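## Task

Take plate M06 out of nest N1, set it on the sealer's stage lying flat between the locators, then press START on the sealer. Wait for the lamp to show amber and then green. Once a cycle begins and until the stage has come back out, touching the stage, the plate or its foil counts as failure. At the end M06 has to be sealed and seated on the stage with the stage extended, and the plate in N2 must be untouched. Nothing may count on the robot holding it in place; release and withdraw the gripper at the end.

## Robot and tools

Robot: two Doosan M1013 six-joint arms, left_arm and right_arm, each carrying a Robotiq two-finger gripper that opens to 140 mm. Either arm may do the job; the idle one can be parked out of the way. Root links in the scene frame: left_arm at (+0.051, +0.703, 0) m, quat_wxyz (+0.995, 0, 0, -0.098); right_arm at (+0.003, -0.449, 0) m, quat_wxyz (+0.999, 0, 0, +0.050).

Scene frame: origin on the table surface midway between the arms, +z up, +x pointing out across the table, +y toward left_arm. The arm names do not refer to sides of any image. Reported hand positions can be somewhat wrong, more so at long reach.

A ROW is 18 numbers, each in [-1, 1], always for both arms: left_arm joint 1-6 displacements, left gripper position, force_limit, speed; then the same nine for right_arm. Joint order: waist, shoulder, elbow, forearm roll, wrist pitch, wrist roll. Joint entries are scaled offsets, not poses: 1.0 equals 1.398 rad for waist and shoulder, 2.097 rad for elbow, 2.622 rad for the three wrist joints. The shoulder's sign is flipped relative to the URDF in everything you send and read. Joint ranges (URDF signs): elbow -2.792 to 2.792 rad, all others -6.283 to 6.283. Asking a joint more than 0.010 rad beyond its end is refused for both arms.

Gripper numbers are absolute commands, not offsets. position: +1 fully open, about -0.8 pads touching, -1 squeeze until blocked. force_limit: about 14 N at -1, 60 N at 0, 107 N at +1. speed: about 30 mm/s at -1, 140 at 0, 250 at +1. To leave a gripper unchanged, repeat its previous three values (a 0 is itself a command).

Tools:
- execute_actions(actions): a list of actions; each action is a list of up to 15 rows, one row per 1/30 s step, the final row repeated to fill 15 steps. Joint offsets are counted from the angles at the start of that action (for the first action, the last reported angles). An empty list only returns state and images. A malformed action, or a first action failing the range check, rejects the whole call.
- move(target, speed, blocking): target is one 18-number row whose joint offsets are counted from the Joint positions in the latest result that showed them. All joints follow synchronized paths (so the hand traces a curve), lasting 0.5 to 10 s. speed is the top rate in rad/s of the joint with the longest way to go, 0.01 to 2, default 0.5. Gripper values are applied at once. blocking=false returns after 0.5 s while motion continues; check with wait(0), halt with stop; other motion commands are refused until the end is reported. The result adds a move: line giving the ending (done, off_target, moving, held, fault), limits=held or limits=none, and each arm's joint farthest from target. Moves do not avoid obstacles or the other arm.
- wait(seconds): 0 to 10 s, arms keep their last command.
- stop(): brakes a running move; it needs room to slow down.
- zoom_image(camera, region): region [x0, y0, x1, y1] in pixels, at most 504 by 504. Cameras: cam_head_left and cam_head_right (896x504), cam_left_wrist and cam_right_wrist (616x616, fisheye), images returned in that order. Calibration (K, distortion, T_world_to_cam) is supplied per camera and can be off by a few degrees and millimetres.
- read_manual(section): licence texts only, default "licences".
- finished_scene(scene): closes the current scene by number; irreversible, and reports whether the task succeeded.

Results: per arm end_effector_position (m), end_effector_quat_wxyz and velocities (m/s, rad/s); Joint positions, Joint velocities, Joint targets and joint torques, in joint order; step readings, with HELD marking steps where an arm's command was held back. The end-effector point lies between the pads when closed; fingers point along gripper +z and close along its y axis. Closed fingertips extend about 33 mm past that point, open ones about 9 mm, and closing pushes the tips about 24 mm further out, so keep clearance above surfaces. object_status: 0 moving, 1 blocked while opening, 2 blocked while closing (a grip), 3 reached command or pads met. Check for 2 after closing at -1. To grip harder, raise force_limit and switch position between -1 and -0.98. position_measured is in counts: 3 open, 230 pads together. "joint sent to its limit" means a joint was clipped at its end; "joint command not followed" means a clearance check altered targets.

Motion limits: joint target rates are capped (2.09 rad/s waist and shoulder, 3.14 elbow, 3.93 wrist joints) with 0.3 s ramp-up; targets may lead measured angles only by 0.456, 0.683 or 0.854 rad by joint group; any step that would move the hand over 70 mm from where it is gets scaled back. Large moves may need several actions.

Hazards: the arms are stiff, so aiming even slightly into a firm surface, pressing START too hard or colliding fast can trigger a fault: a joint reaching its load limit (306, 306, 144, 40.5, 40.5, 40.5 N m) or 144 N external force freezes that arm for 10 s and drops the rest of the call. Holding loads heats motors; MOTOR HOT warns before an over-temperature brake. Never let the arms strike each other, never drop plates or knock anything off the table, leave the N2 plate alone, and keep clear of the stage from START until it is out again. A red lamp means the plate is unseated or the stage was obstructed: fix it and press START again. Loose items may occasionally be nudged by outside pushes. The simulation keeps running while you think, holding the last command.

Each tool is called after "Emit:" in YAML: its name, and indented under it one key for each argument.

## Session

Emit:
execute_actions:
  actions: []

Scene clock: 0.00 s.
left_arm: end_effector_position=(+0.4827, +0.4094, +0.3472) position_measured=3 object_status=3 end_effector_quat_wxyz=(-0.144, +0.974, -0.162, -0.065) end_effector_velocity=(+0.000, +0.000, -0.000) end_effector_angular_velocity=(+0.001, -0.000, -0.000) | right_arm: end_effector_position=(+0.1648, -0.7175, +0.3111) position_measured=3 object_status=3 end_effector_quat_wxyz=(-0.104, -0.645, +0.723, -0.224) end_effector_velocity=(+0.000, +0.000, -0.000) end_effector_angular_velocity=(+0.001, +0.000, +0.001)
Joint names: [waist, shoulder, elbow, forearm roll, wrist pitch, wrist roll]
Joint positions: left_arm=[-0.571 -0.089  1.675  0.164  1.651  1.123] | right_arm=[-1.102  0.698  2.312 -0.149  1.049  2.296]
Joint velocities: left_arm=[-0.    -0.001 -0.     0.001 -0.     0.   ] | right_arm=[ 0.001 -0.     0.     0.     0.    -0.001]
Joint torques (N m, as the joint torque sensors report them, + toward a larger Joint positions number): no reading
Joint targets: left_arm=[-0.571 -0.089 1.675 0.164 1.651 1.123] | right_arm=[-1.102 0.698 2.312 -0.149 1.049 2.296]

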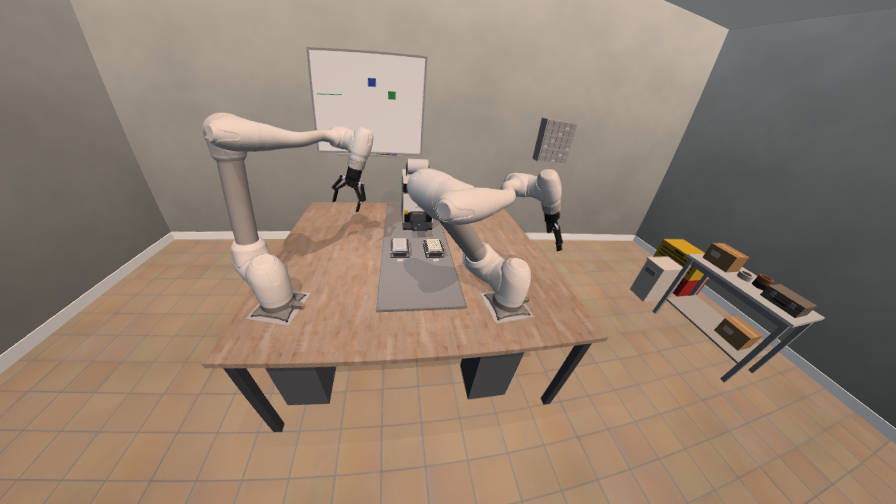

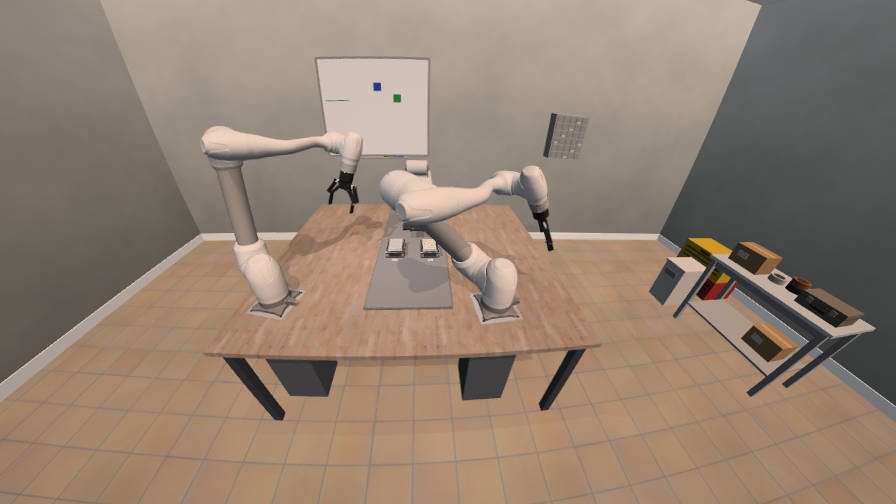

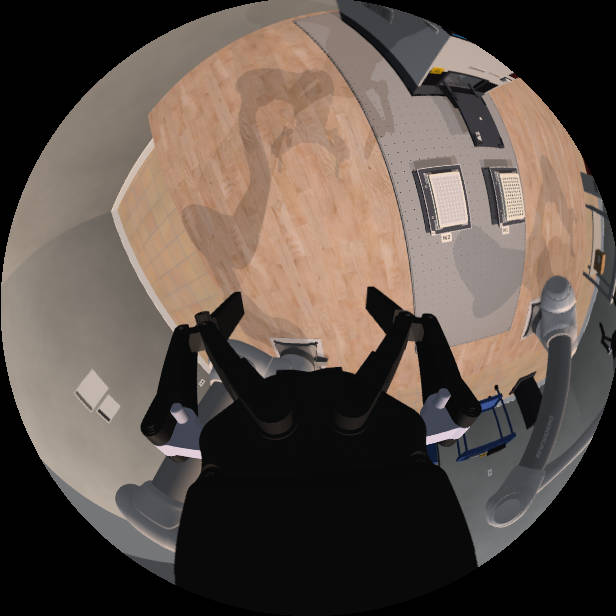

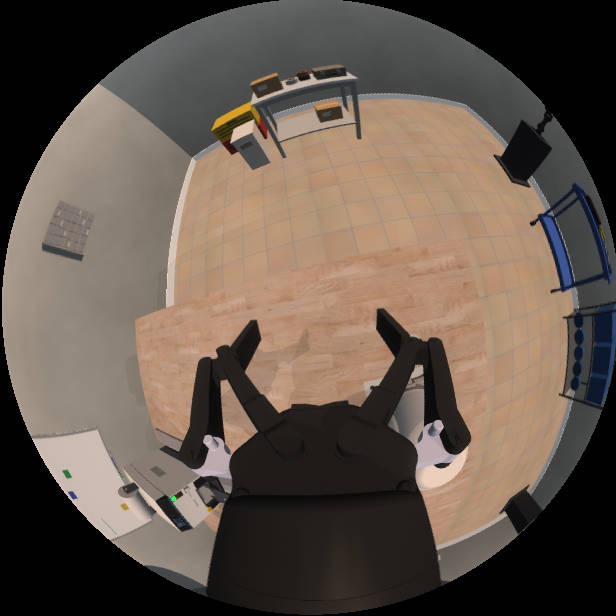

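Emit:
zoom_image:
  camera: "cam_left_wrist"
  region: [380, 20, 560, 260]

Emit:
move:
  target: [0,0,0,0,0,0,1,0,0, -0.3,-0.5,-0.3,0,0,0,1,0,0]
  speed: 0.8

Emit:
zoom_image:
  camera: "cam_head_left"
  region: [360, 150, 480, 280]

Emit:
zoom_image:
  camera: "cam_head_right"
  region: [360, 150, 480, 280]

Region (380, 20, 560, 260) of cam_left_wrist's 616x616 image, scaled by 2.100, with more detail than that image has; it fills the left 378 columns of this view, and the rest is white.

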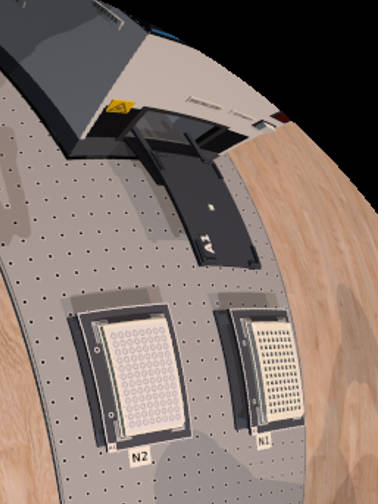

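Scene clock: 2.93 s.
left_arm: end_effector_position=(+0.4827, +0.4094, +0.3472) position_measured=3 object_status=3 end_effector_quat_wxyz=(-0.144, +0.974, -0.162, -0.065) end_effector_velocity=(+0.000, +0.000, +0.000) end_effector_angular_velocity=(+0.000, -0.001, +0.001) | right_arm: end_effector_position=(+0.0972, -1.1312, +0.4068) position_measured=3 object_status=3 end_effector_quat_wxyz=(-0.135, -0.486, +0.847, -0.165) end_effector_velocity=(-0.000, -0.000, +0.001) end_effector_angular_velocity=(-0.001, +0.000, -0.000)
Joint names: [waist, shoulder, elbow, forearm roll, wrist pitch, wrist roll]
Joint positions: left_arm=[-0.571 -0.089  1.675  0.164  1.651  1.123] | right_arm=[-1.522 -0.002  1.683 -0.149  1.049  2.296]
Joint velocities: left_arm=[-0.     0.001  0.     0.001 -0.    -0.001] | right_arm=[-0.    -0.    -0.001 -0.    -0.    -0.   ]
Joint torques (N m, as the joint torque sensors report them, + toward a larger Joint positions number): left_arm=[  0.04  45.41 -38.11   4.59   0.73  -0.08] | right_arm=[ -3.71  42.98 -41.43   3.79  -1.39  -0.22]
Joint targets: left_arm=[-0.571 -0.089 1.675 0.164 1.651 1.123] | right_arm=[-1.522 -0.002 1.683 -0.149 1.049 2.296]
move: done; limits=none; left_arm: farthest joint: the waist, 0.000 radians from its target (0.000 radians at the start); right_arm: farthest joint: the shoulder, 0.001 radians from its target (0.699 radians at the start)
camera_calibration (this result's frames):
cam_left_wrist: T_world_to_cam=[[-0.350526, -0.912, -0.213046, 0.608739], [-0.832341, 0.199071, 0.51728, 0.1367], [-0.429348, 0.358647, -0.828875, 0.536241], [0, 0, 0, 1]] pos_world=[0.557394, 0.335636, 0.503454]
cam_right_wrist: T_world_to_cam=[[-0.811475, 0.554967, -0.183082, 0.784139], [0.569607, 0.821147, -0.0355691, 0.910055], [0.130597, -0.133148, -0.982454, 0.434934], [0, 0, 0, 1]] pos_world=[0.0611349, -1.12455, 0.603234]

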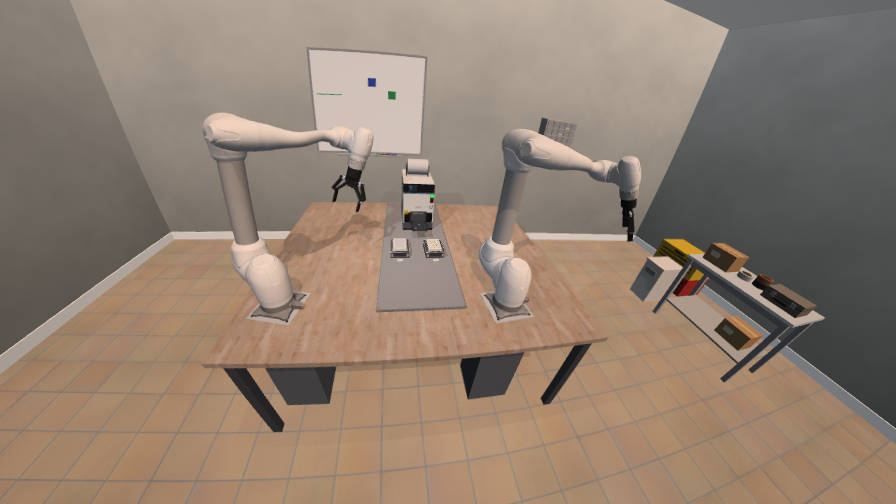

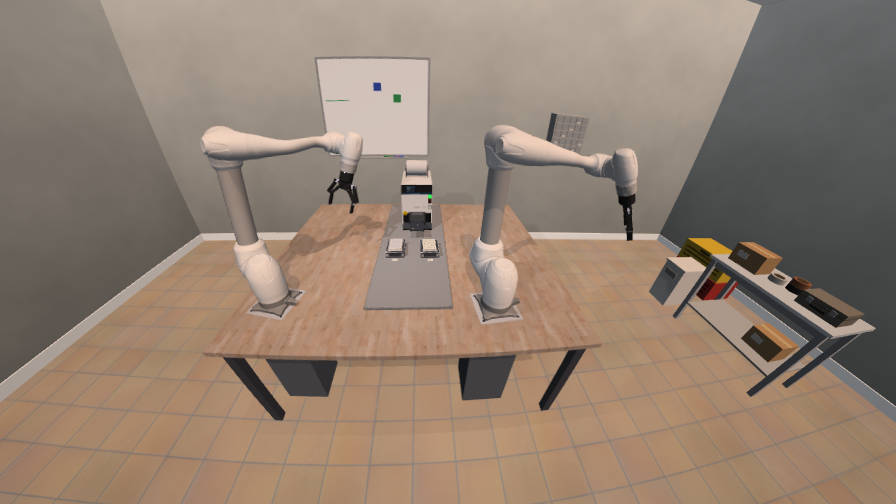

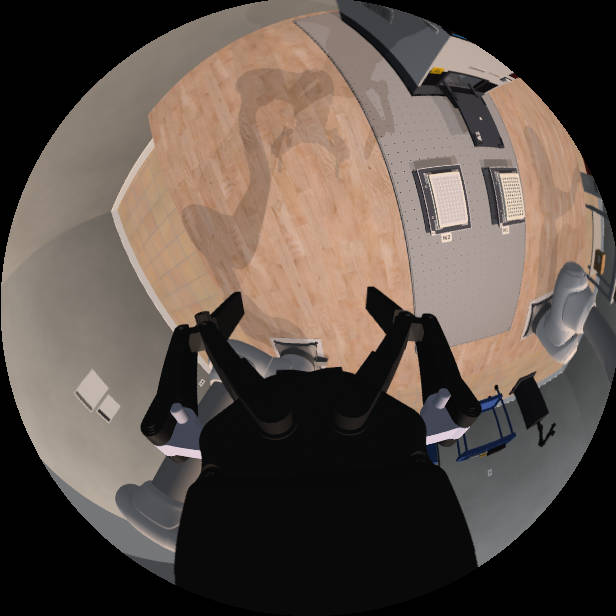

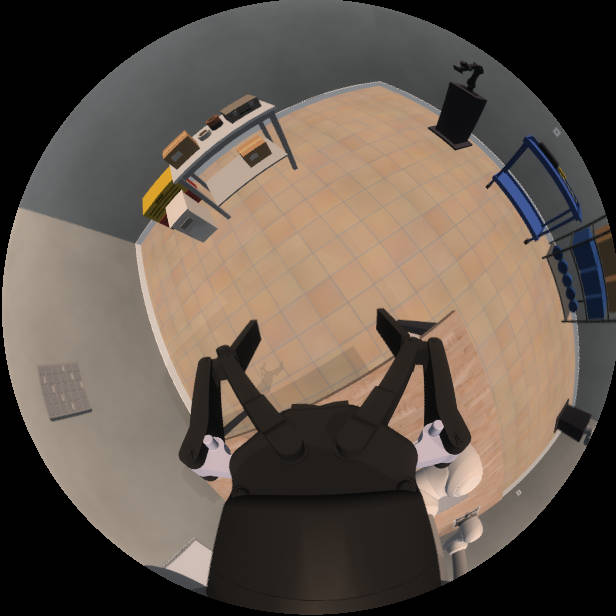

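Region (360, 150, 480, 280) of cam_head_left's 896x504 image, scaled by 3.877, with more detail than that image has; it fills the left 465 columns of this view, and the rest is white.

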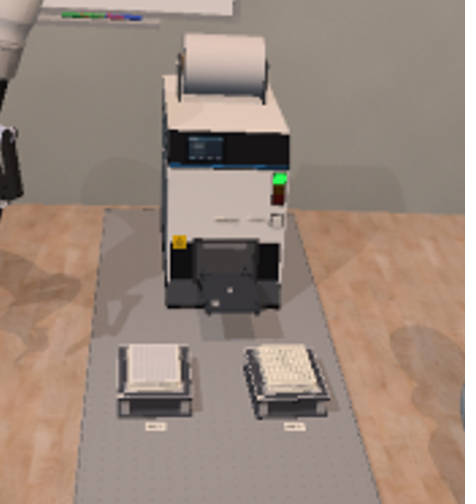

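Region (360, 150, 480, 280) of cam_head_right's 896x504 image, scaled by 3.877, with more detail than that image has; it fills the left 465 columns of this view, and the rest is white.

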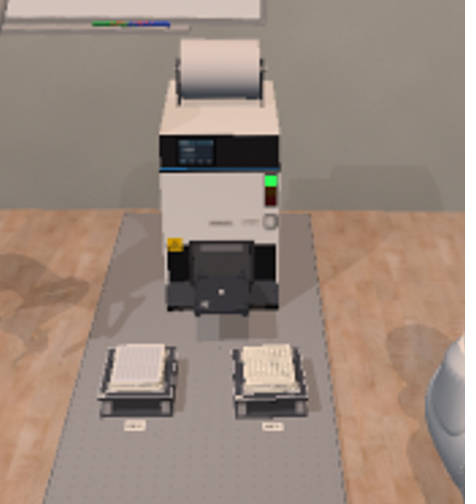

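Emit:
move:
  target: [0.5,0,0,0,0,0,1,0,0, 0.9,-0.079,0.01,0.057,0.105,-0.8,1,0,0]
  speed: 1.2

Emit:
move:
  target: [0,0,0,0,0,0,1,0,0, 0.524,0,0,0,0,-0.458,1,0,0]
  speed: 1.2

Scene clock: 7.00 s.
left_arm: end_effector_position=(+0.5705, +0.7563, +0.3472) position_measured=3 object_status=3 end_effector_quat_wxyz=(-0.113, +0.971, +0.182, -0.110) end_effector_velocity=(+0.000, +0.000, +0.000) end_effector_angular_velocity=(+0.000, -0.001, +0.002) | right_arm: end_effector_position=(+0.6126, -0.5146, +0.3003) position_measured=3 object_status=3 end_effector_quat_wxyz=(+0.000, +0.823, +0.568, +0.000) end_effector_velocity=(+0.000, +0.001, +0.000) end_effector_angular_velocity=(+0.000, -0.001, +0.000)
Joint names: [waist, shoulder, elbow, forearm roll, wrist pitch, wrist roll]
Joint positions: left_arm=[ 0.128 -0.089  1.675  0.164  1.651  1.123] | right_arm=[-0.264 -0.112  1.704 -0.     1.325  0.199]
Joint velocities: left_arm=[ 0.     0.001 -0.    -0.    -0.001 -0.001] | right_arm=[ 0.001  0.    -0.     0.    -0.     0.001]
Joint torques (N m, as the joint torque sensors report them, + toward a larger Joint positions number): left_arm=[  0.37  45.18 -38.23   4.75   0.84  -0.16] | right_arm=[ -2.7   52.21 -39.82   4.01  -0.44  -0.31]
Joint targets: left_arm=[0.128 -0.089 1.675 0.164 1.651 1.123] | right_arm=[-0.263 -0.112 1.704 -0.000 1.325 0.199]
move: done; limits=none; left_arm: farthest joint: the waist, 0.000 radians from its target (0.699 radians at the start); right_arm: farthest joint: the waist, 0.000 radians from its target (1.258 radians at the start)
camera_calibration (this result's frames):
cam_left_wrist: T_world_to_cam=[[0.318547, -0.923655, -0.213046, 0.582975], [-0.765221, -0.38322, 0.51728, 0.542815], [-0.559432, -0.00175095, -0.828875, 0.79631], [0, 0, 0, 1]] pos_world=[0.67515, 0.74788, 0.503454]
cam_right_wrist: T_world_to_cam=[[0.892082, -0.451816, 0.0072692, -0.778153], [-0.426324, -0.836199, 0.344991, -0.25073], [-0.149794, -0.310859, -0.938578, 0.41218], [0, 0, 0, 1]] pos_world=[0.649026, -0.433113, 0.479019]

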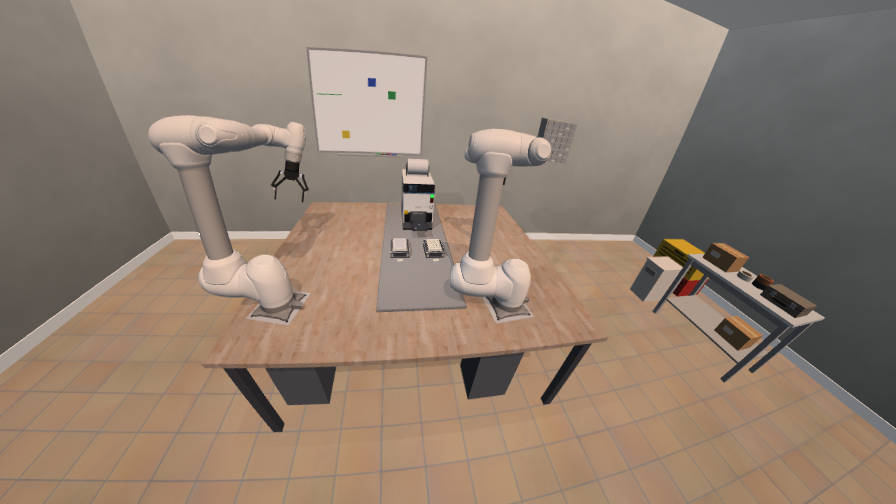

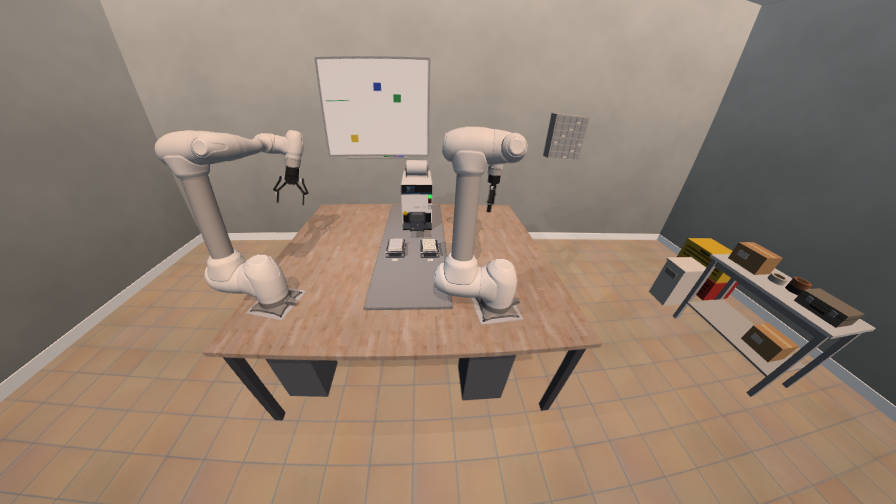

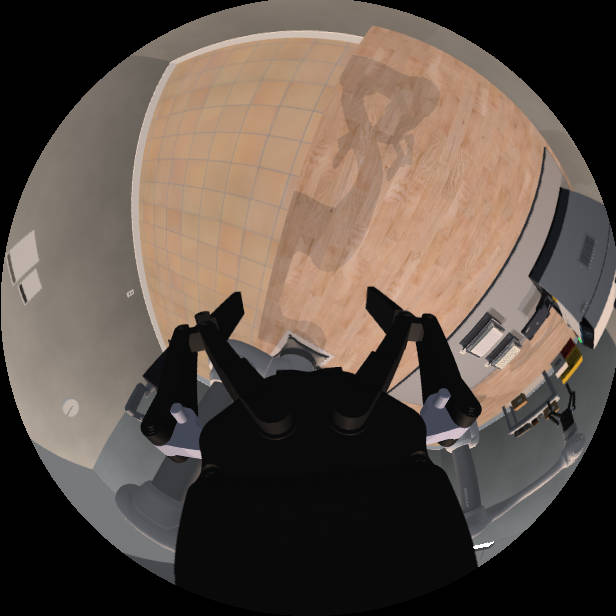

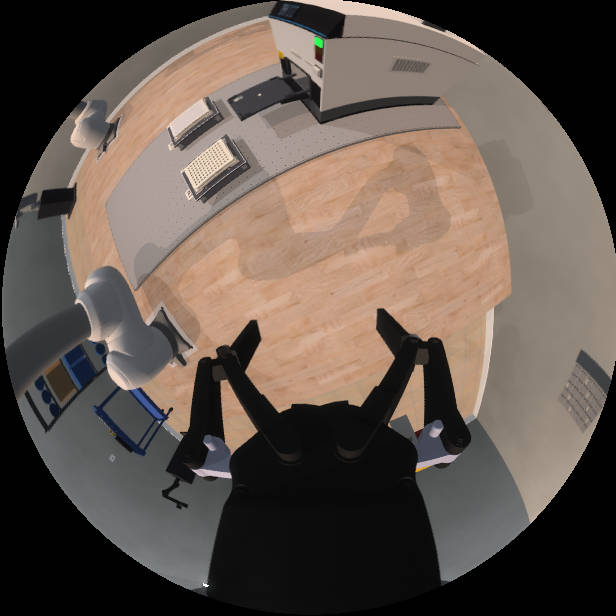

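Scene clock: 8.57 s.
left_arm: end_effector_position=(+0.5705, +0.7563, +0.3472) position_measured=3 object_status=3 end_effector_quat_wxyz=(-0.113, +0.971, +0.182, -0.110) end_effector_velocity=(-0.000, -0.000, -0.000) end_effector_angular_velocity=(-0.001, +0.001, -0.001) | right_arm: end_effector_position=(+0.5002, -0.0904, +0.3003) position_measured=3 object_status=3 end_effector_quat_wxyz=(+0.000, +0.000, +1.000, +0.000) end_effector_velocity=(-0.001, +0.001, -0.000) end_effector_angular_velocity=(-0.000, +0.000, +0.001)
Joint names: [waist, shoulder, elbow, forearm roll, wrist pitch, wrist roll]
Joint positions: left_arm=[ 0.128 -0.089  1.675  0.164  1.651  1.123] | right_arm=[ 0.469 -0.112  1.704  0.     1.325 -1.002]
Joint velocities: left_arm=[-0.    -0.     0.    -0.001  0.001  0.001] | right_arm=[0.002 0.    0.    0.    0.    0.   ]
Joint torques (N m, as the joint torque sensors report them, + toward a larger Joint positions number): left_arm=[ -1.05  45.72 -38.16   4.53   0.86  -0.24] | right_arm=[ -3.17  51.95 -39.91   4.    -0.32  -0.26]
Joint targets: left_arm=[0.128 -0.089 1.675 0.164 1.651 1.123] | right_arm=[0.469 -0.112 1.704 -0.000 1.325 -1.002]
move: done; limits=none; left_arm: farthest joint: the waist, 0.000 radians from its target (0.000 radians at the start); right_arm: farthest joint: the waist, 0.000 radians from its target (0.732 radians at the start)
camera_calibration (this result's frames):
cam_left_wrist: T_world_to_cam=[[0.318554, -0.923653, -0.213046, 0.582973], [-0.765218, -0.383226, 0.51728, 0.542819], [-0.559432, -0.0017553, -0.828874, 0.796313], [0, 0, 0, 1]] pos_world=[0.67515, 0.747885, 0.503454]
cam_right_wrist: T_world_to_cam=[[0.106267, 0.994313, 0.00701629, 0.0376138], [0.932787, -0.10213, 0.345654, -0.557502], [0.344405, -0.0301868, -0.938336, 0.305326], [0, 0, 0, 1]] pos_world=[0.410878, -0.0851208, 0.478937]

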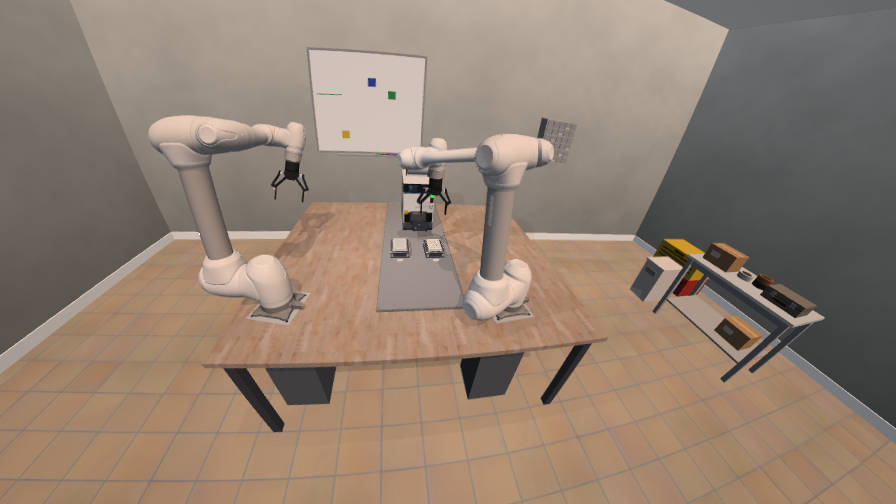

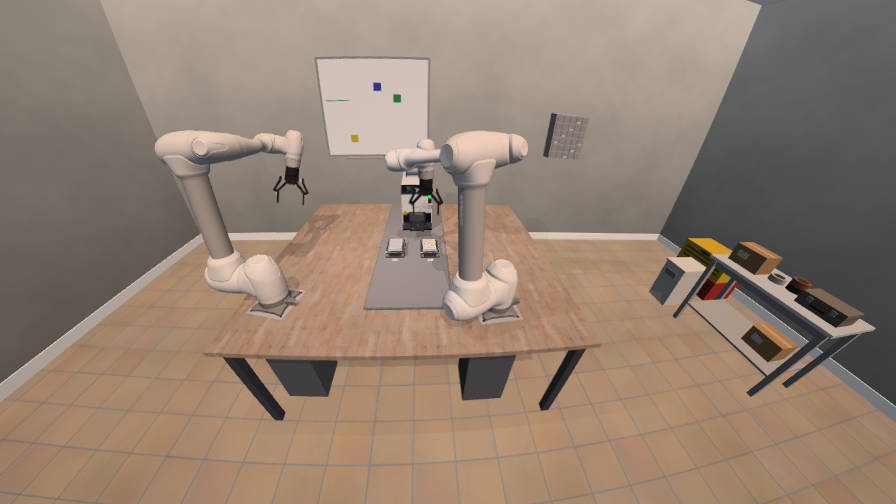

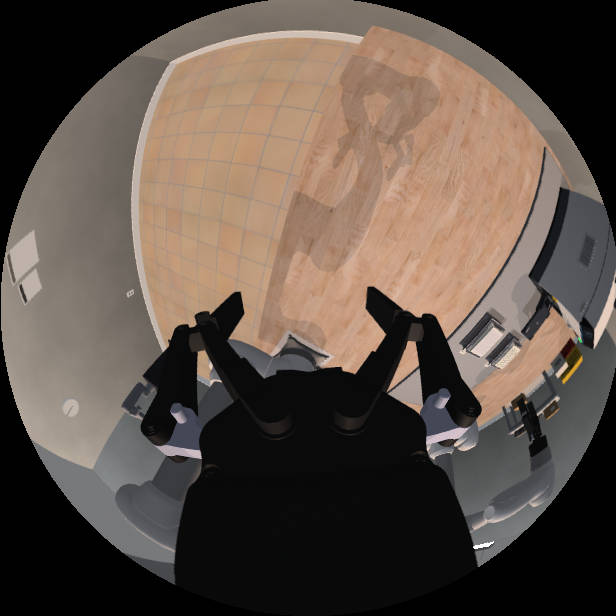

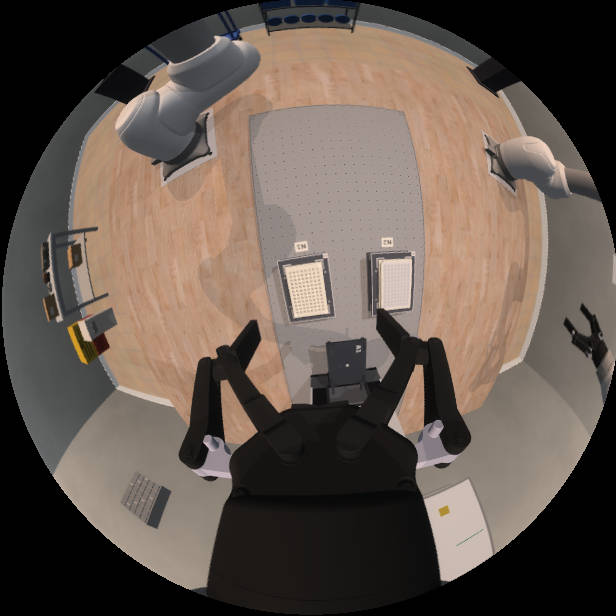

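Emit:
zoom_image:
  camera: "cam_right_wrist"
  region: [260, 230, 440, 410]

Region (260, 230, 440, 410) of cam_right_wrist's 616x616 image, scaled by 2.800, with more detail than that image has.

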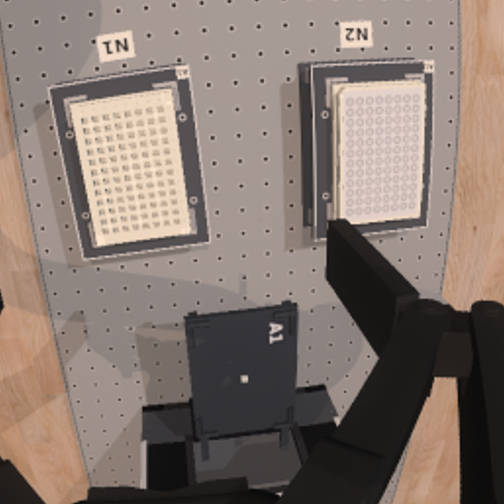

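Emit:
move:
  target: [0,0,0,0,0,0,1,0,0, -0.0193,-0.0515,0.0505,0,-0.0677,-0.018,1,0,0]

Emit:
zoom_image:
  camera: "cam_right_wrist"
  region: [200, 180, 440, 420]

Scene clock: 12.37 s.
left_arm: end_effector_position=(+0.5705, +0.7563, +0.3472) position_measured=3 object_status=3 end_effector_quat_wxyz=(-0.113, +0.971, +0.182, -0.110) end_effector_velocity=(+0.000, +0.001, +0.000) end_effector_angular_velocity=(+0.002, -0.001, -0.001) | right_arm: end_effector_position=(+0.5194, -0.0980, +0.1999) position_measured=3 object_status=3 end_effector_quat_wxyz=(+0.000, -0.010, +1.000, +0.000) end_effector_velocity=(-0.000, -0.000, -0.000) end_effector_angular_velocity=(+0.000, +0.001, -0.001)
Joint names: [waist, shoulder, elbow, forearm roll, wrist pitch, wrist roll]
Joint positions: left_arm=[ 0.128 -0.089  1.675  0.164  1.651  1.123] | right_arm=[ 0.442 -0.184  1.81  -0.     1.147 -1.049]
Joint velocities: left_arm=[-0.     0.     0.     0.002 -0.001  0.   ] | right_arm=[-0.    -0.     0.001  0.001 -0.     0.   ]
Joint torques (N m, as the joint torque sensors report them, + toward a larger Joint positions number): left_arm=[ -0.25  46.55 -38.4    4.58   0.91  -0.16] | right_arm=[ -3.11  57.   -37.72   3.8   -0.46  -0.3 ]
Joint targets: left_arm=[0.128 -0.089 1.675 0.164 1.651 1.123] | right_arm=[0.442 -0.184 1.810 0.000 1.147 -1.049]
move: done; limits=none; left_arm: farthest joint: the waist, 0.000 radians from its target (0.000 radians at the start); right_arm: farthest joint: the waist, 0.000 radians from its target (0.027 radians at the start)
camera_calibration (this result's frames):
cam_left_wrist: T_world_to_cam=[[0.318554, -0.923653, -0.213045, 0.582973], [-0.765218, -0.383226, 0.51728, 0.542819], [-0.559432, -0.00175555, -0.828875, 0.796313], [0, 0, 0, 1]] pos_world=[0.67515, 0.747885, 0.503454]
cam_right_wrist: T_world_to_cam=[[0.0861216, 0.996262, 0.00677695, 0.0545674], [0.934742, -0.0831535, 0.345461, -0.540713], [0.344733, -0.023417, -0.938409, 0.204823], [0, 0, 0, 1]] pos_world=[0.430119, -0.0945292, 0.378633]

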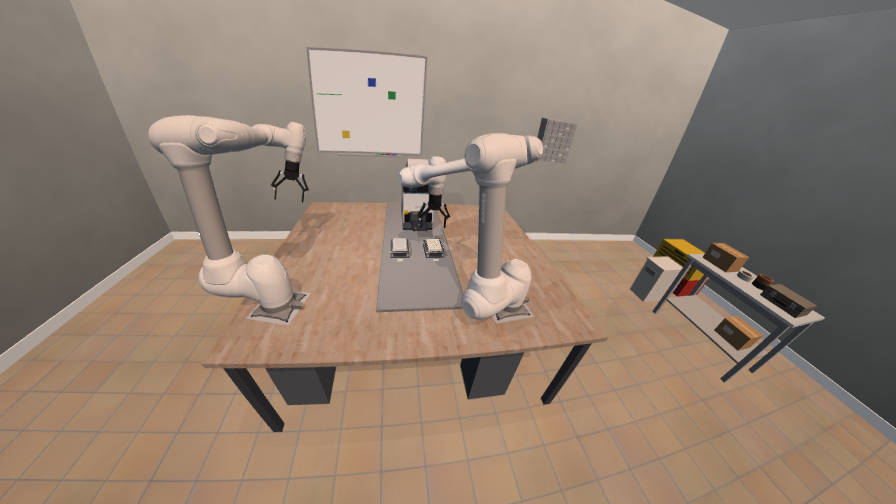

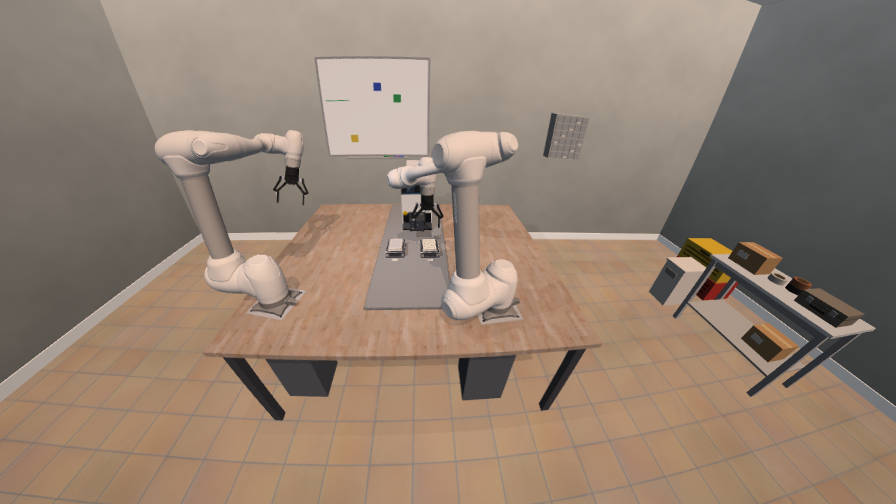

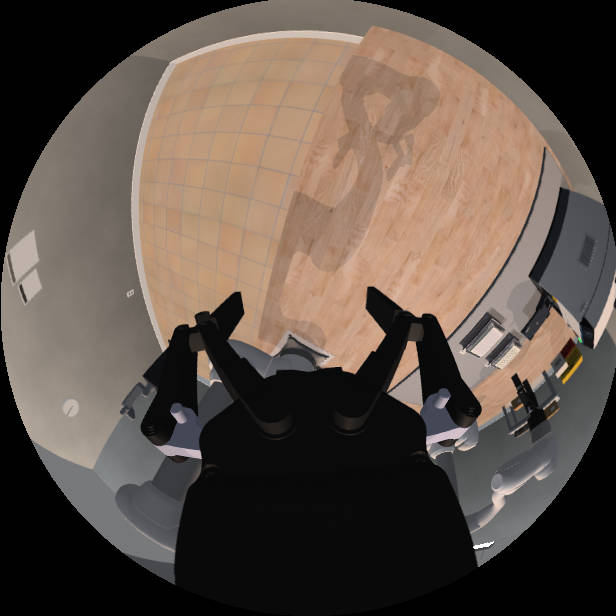

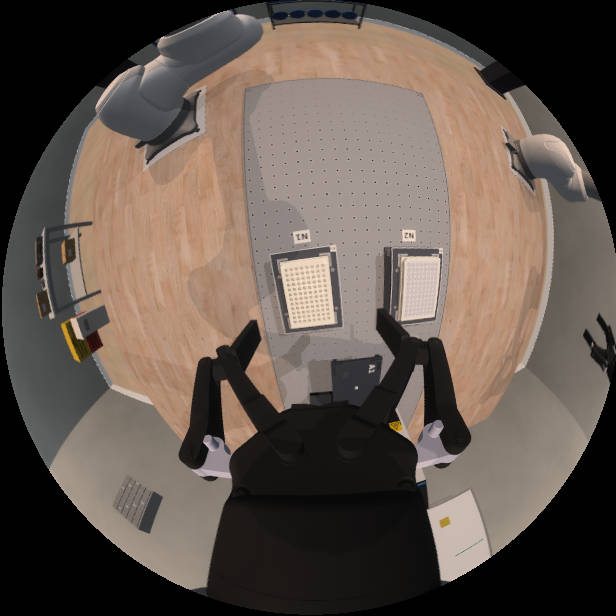

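Region (200, 180, 440, 420) of cam_right_wrist's 616x616 image, scaled by 2.100, with more detail than that image has.

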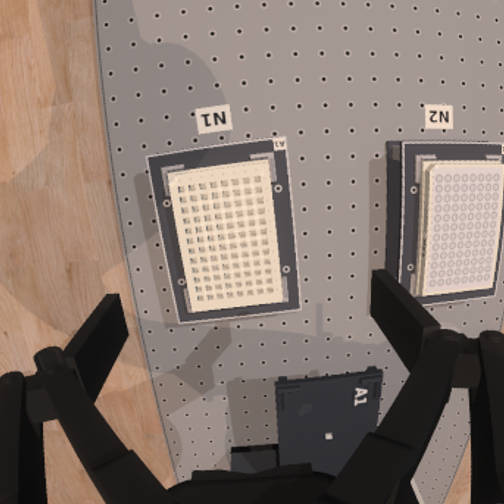

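Emit:
move:
  target: [0,0,0,0,0,0,1,0,0, 0,-0.0456,0.0389,0,-0.0553,0,1,0,0]
  speed: 0.3

Emit:
zoom_image:
  camera: "cam_right_wrist"
  region: [200, 180, 440, 420]

Emit:
zoom_image:
  camera: "cam_head_right"
  region: [370, 170, 470, 270]

Scene clock: 14.43 s.
left_arm: end_effector_position=(+0.5705, +0.7563, +0.3472) position_measured=3 object_status=3 end_effector_quat_wxyz=(-0.113, +0.971, +0.182, -0.110) end_effector_velocity=(+0.000, +0.000, +0.000) end_effector_angular_velocity=(+0.001, -0.000, +0.001) | right_arm: end_effector_position=(+0.5194, -0.0981, +0.1201) position_measured=3 object_status=3 end_effector_quat_wxyz=(+0.000, -0.010, +1.000, -0.000) end_effector_velocity=(+0.000, -0.000, -0.000) end_effector_angular_velocity=(-0.000, +0.001, -0.002)
Joint names: [waist, shoulder, elbow, forearm roll, wrist pitch, wrist roll]
Joint positions: left_arm=[ 0.128 -0.089  1.675  0.164  1.651  1.123] | right_arm=[ 0.442 -0.248  1.891 -0.     1.002 -1.049]
Joint velocities: left_arm=[-0.     0.    -0.     0.001 -0.    -0.001] | right_arm=[-0.001 -0.001  0.     0.     0.     0.   ]
Joint torques (N m, as the joint torque sensors report them, + toward a larger Joint positions number): left_arm=[ -0.25  47.19 -38.29   4.75   0.67  -0.08] | right_arm=[ -2.57  59.97 -34.46   3.48  -0.45  -0.28]
Joint targets: left_arm=[0.128 -0.089 1.675 0.164 1.651 1.123] | right_arm=[0.442 -0.248 1.891 -0.000 1.002 -1.049]
move: done; limits=none; left_arm: farthest joint: the waist, 0.000 radians from its target (0.000 radians at the start); right_arm: farthest joint: the waist, 0.000 radians from its target (0.000 radians at the start)
camera_calibration (this result's frames):
cam_left_wrist: T_world_to_cam=[[0.318554, -0.923653, -0.213046, 0.582973], [-0.765218, -0.383226, 0.51728, 0.542819], [-0.559432, -0.00175545, -0.828874, 0.796313], [0, 0, 0, 1]] pos_world=[0.67515, 0.747885, 0.503454]
cam_right_wrist: T_world_to_cam=[[0.0861198, 0.996263, 0.00658523, 0.0552161], [0.934824, -0.0830909, 0.345254, -0.513081], [0.344511, -0.0235771, -0.938486, 0.130059], [0, 0, 0, 1]] pos_world=[0.430079, -0.0945757, 0.298839]

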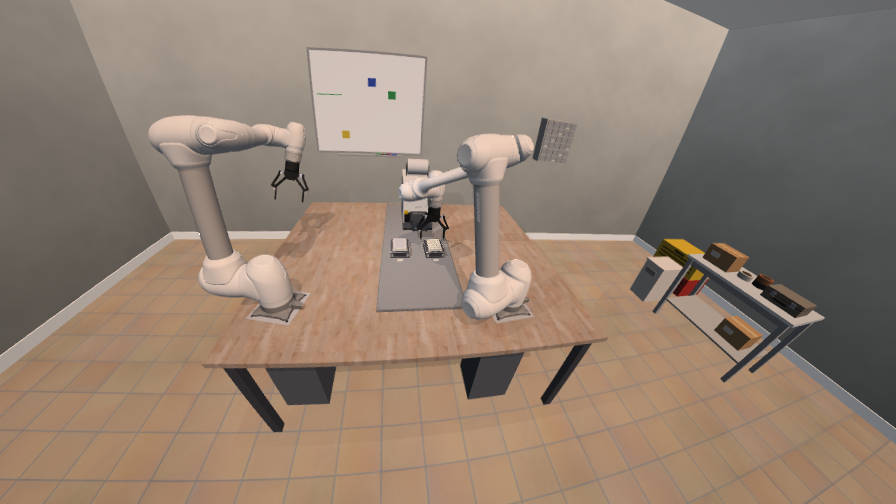

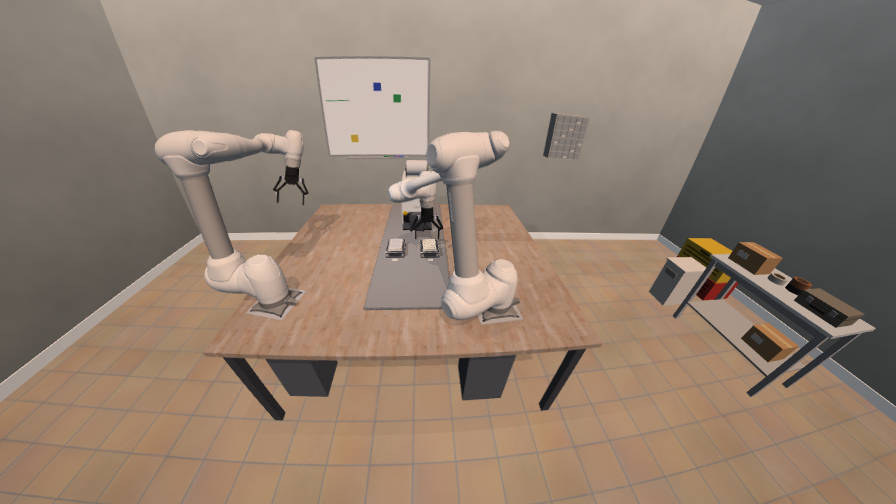

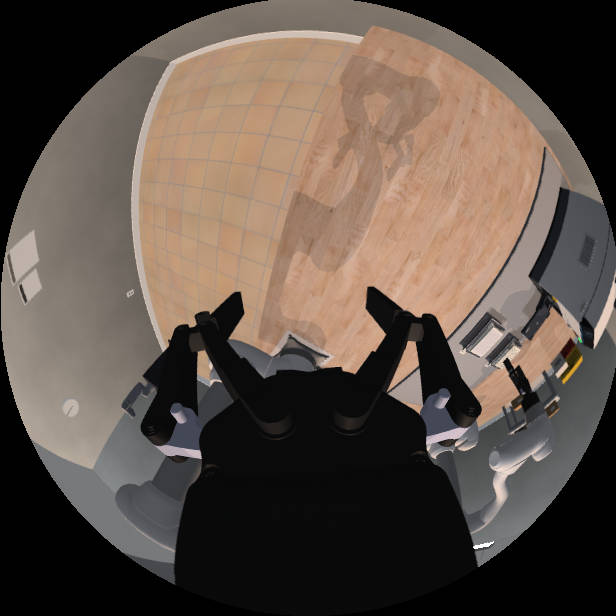

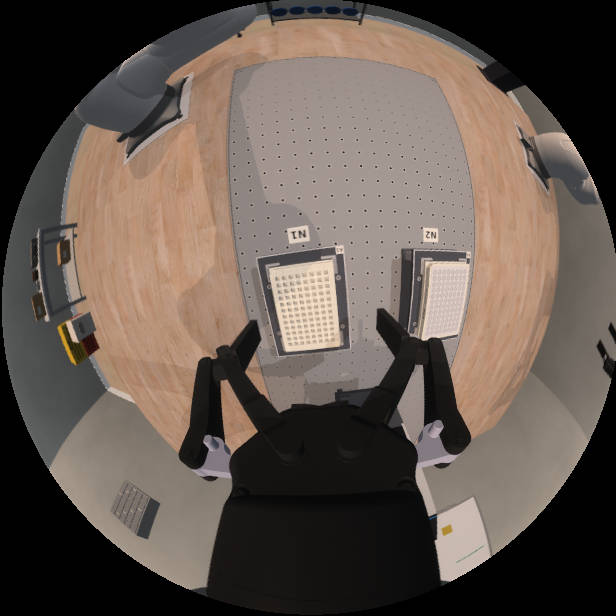

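Region (200, 180, 440, 420) of cam_right_wrist's 616x616 image, scaled by 2.100, with more detail than that image has.

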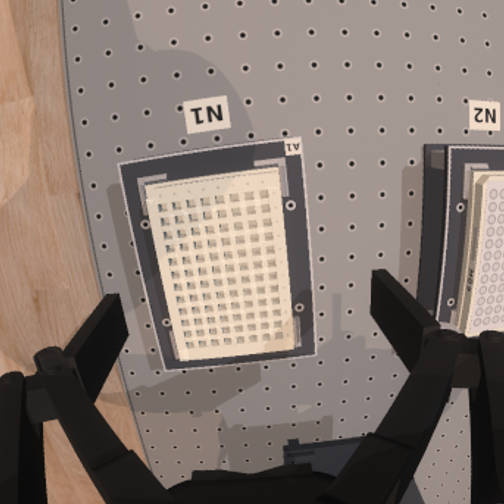

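Region (370, 170, 470, 270) of cam_head_right's 896x504 image, scaled by 5.040, with more detail than that image has.

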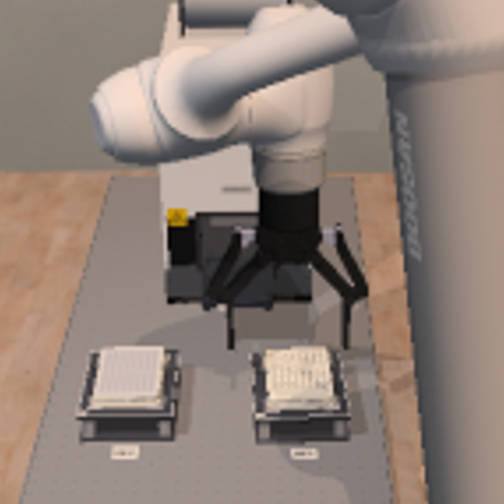

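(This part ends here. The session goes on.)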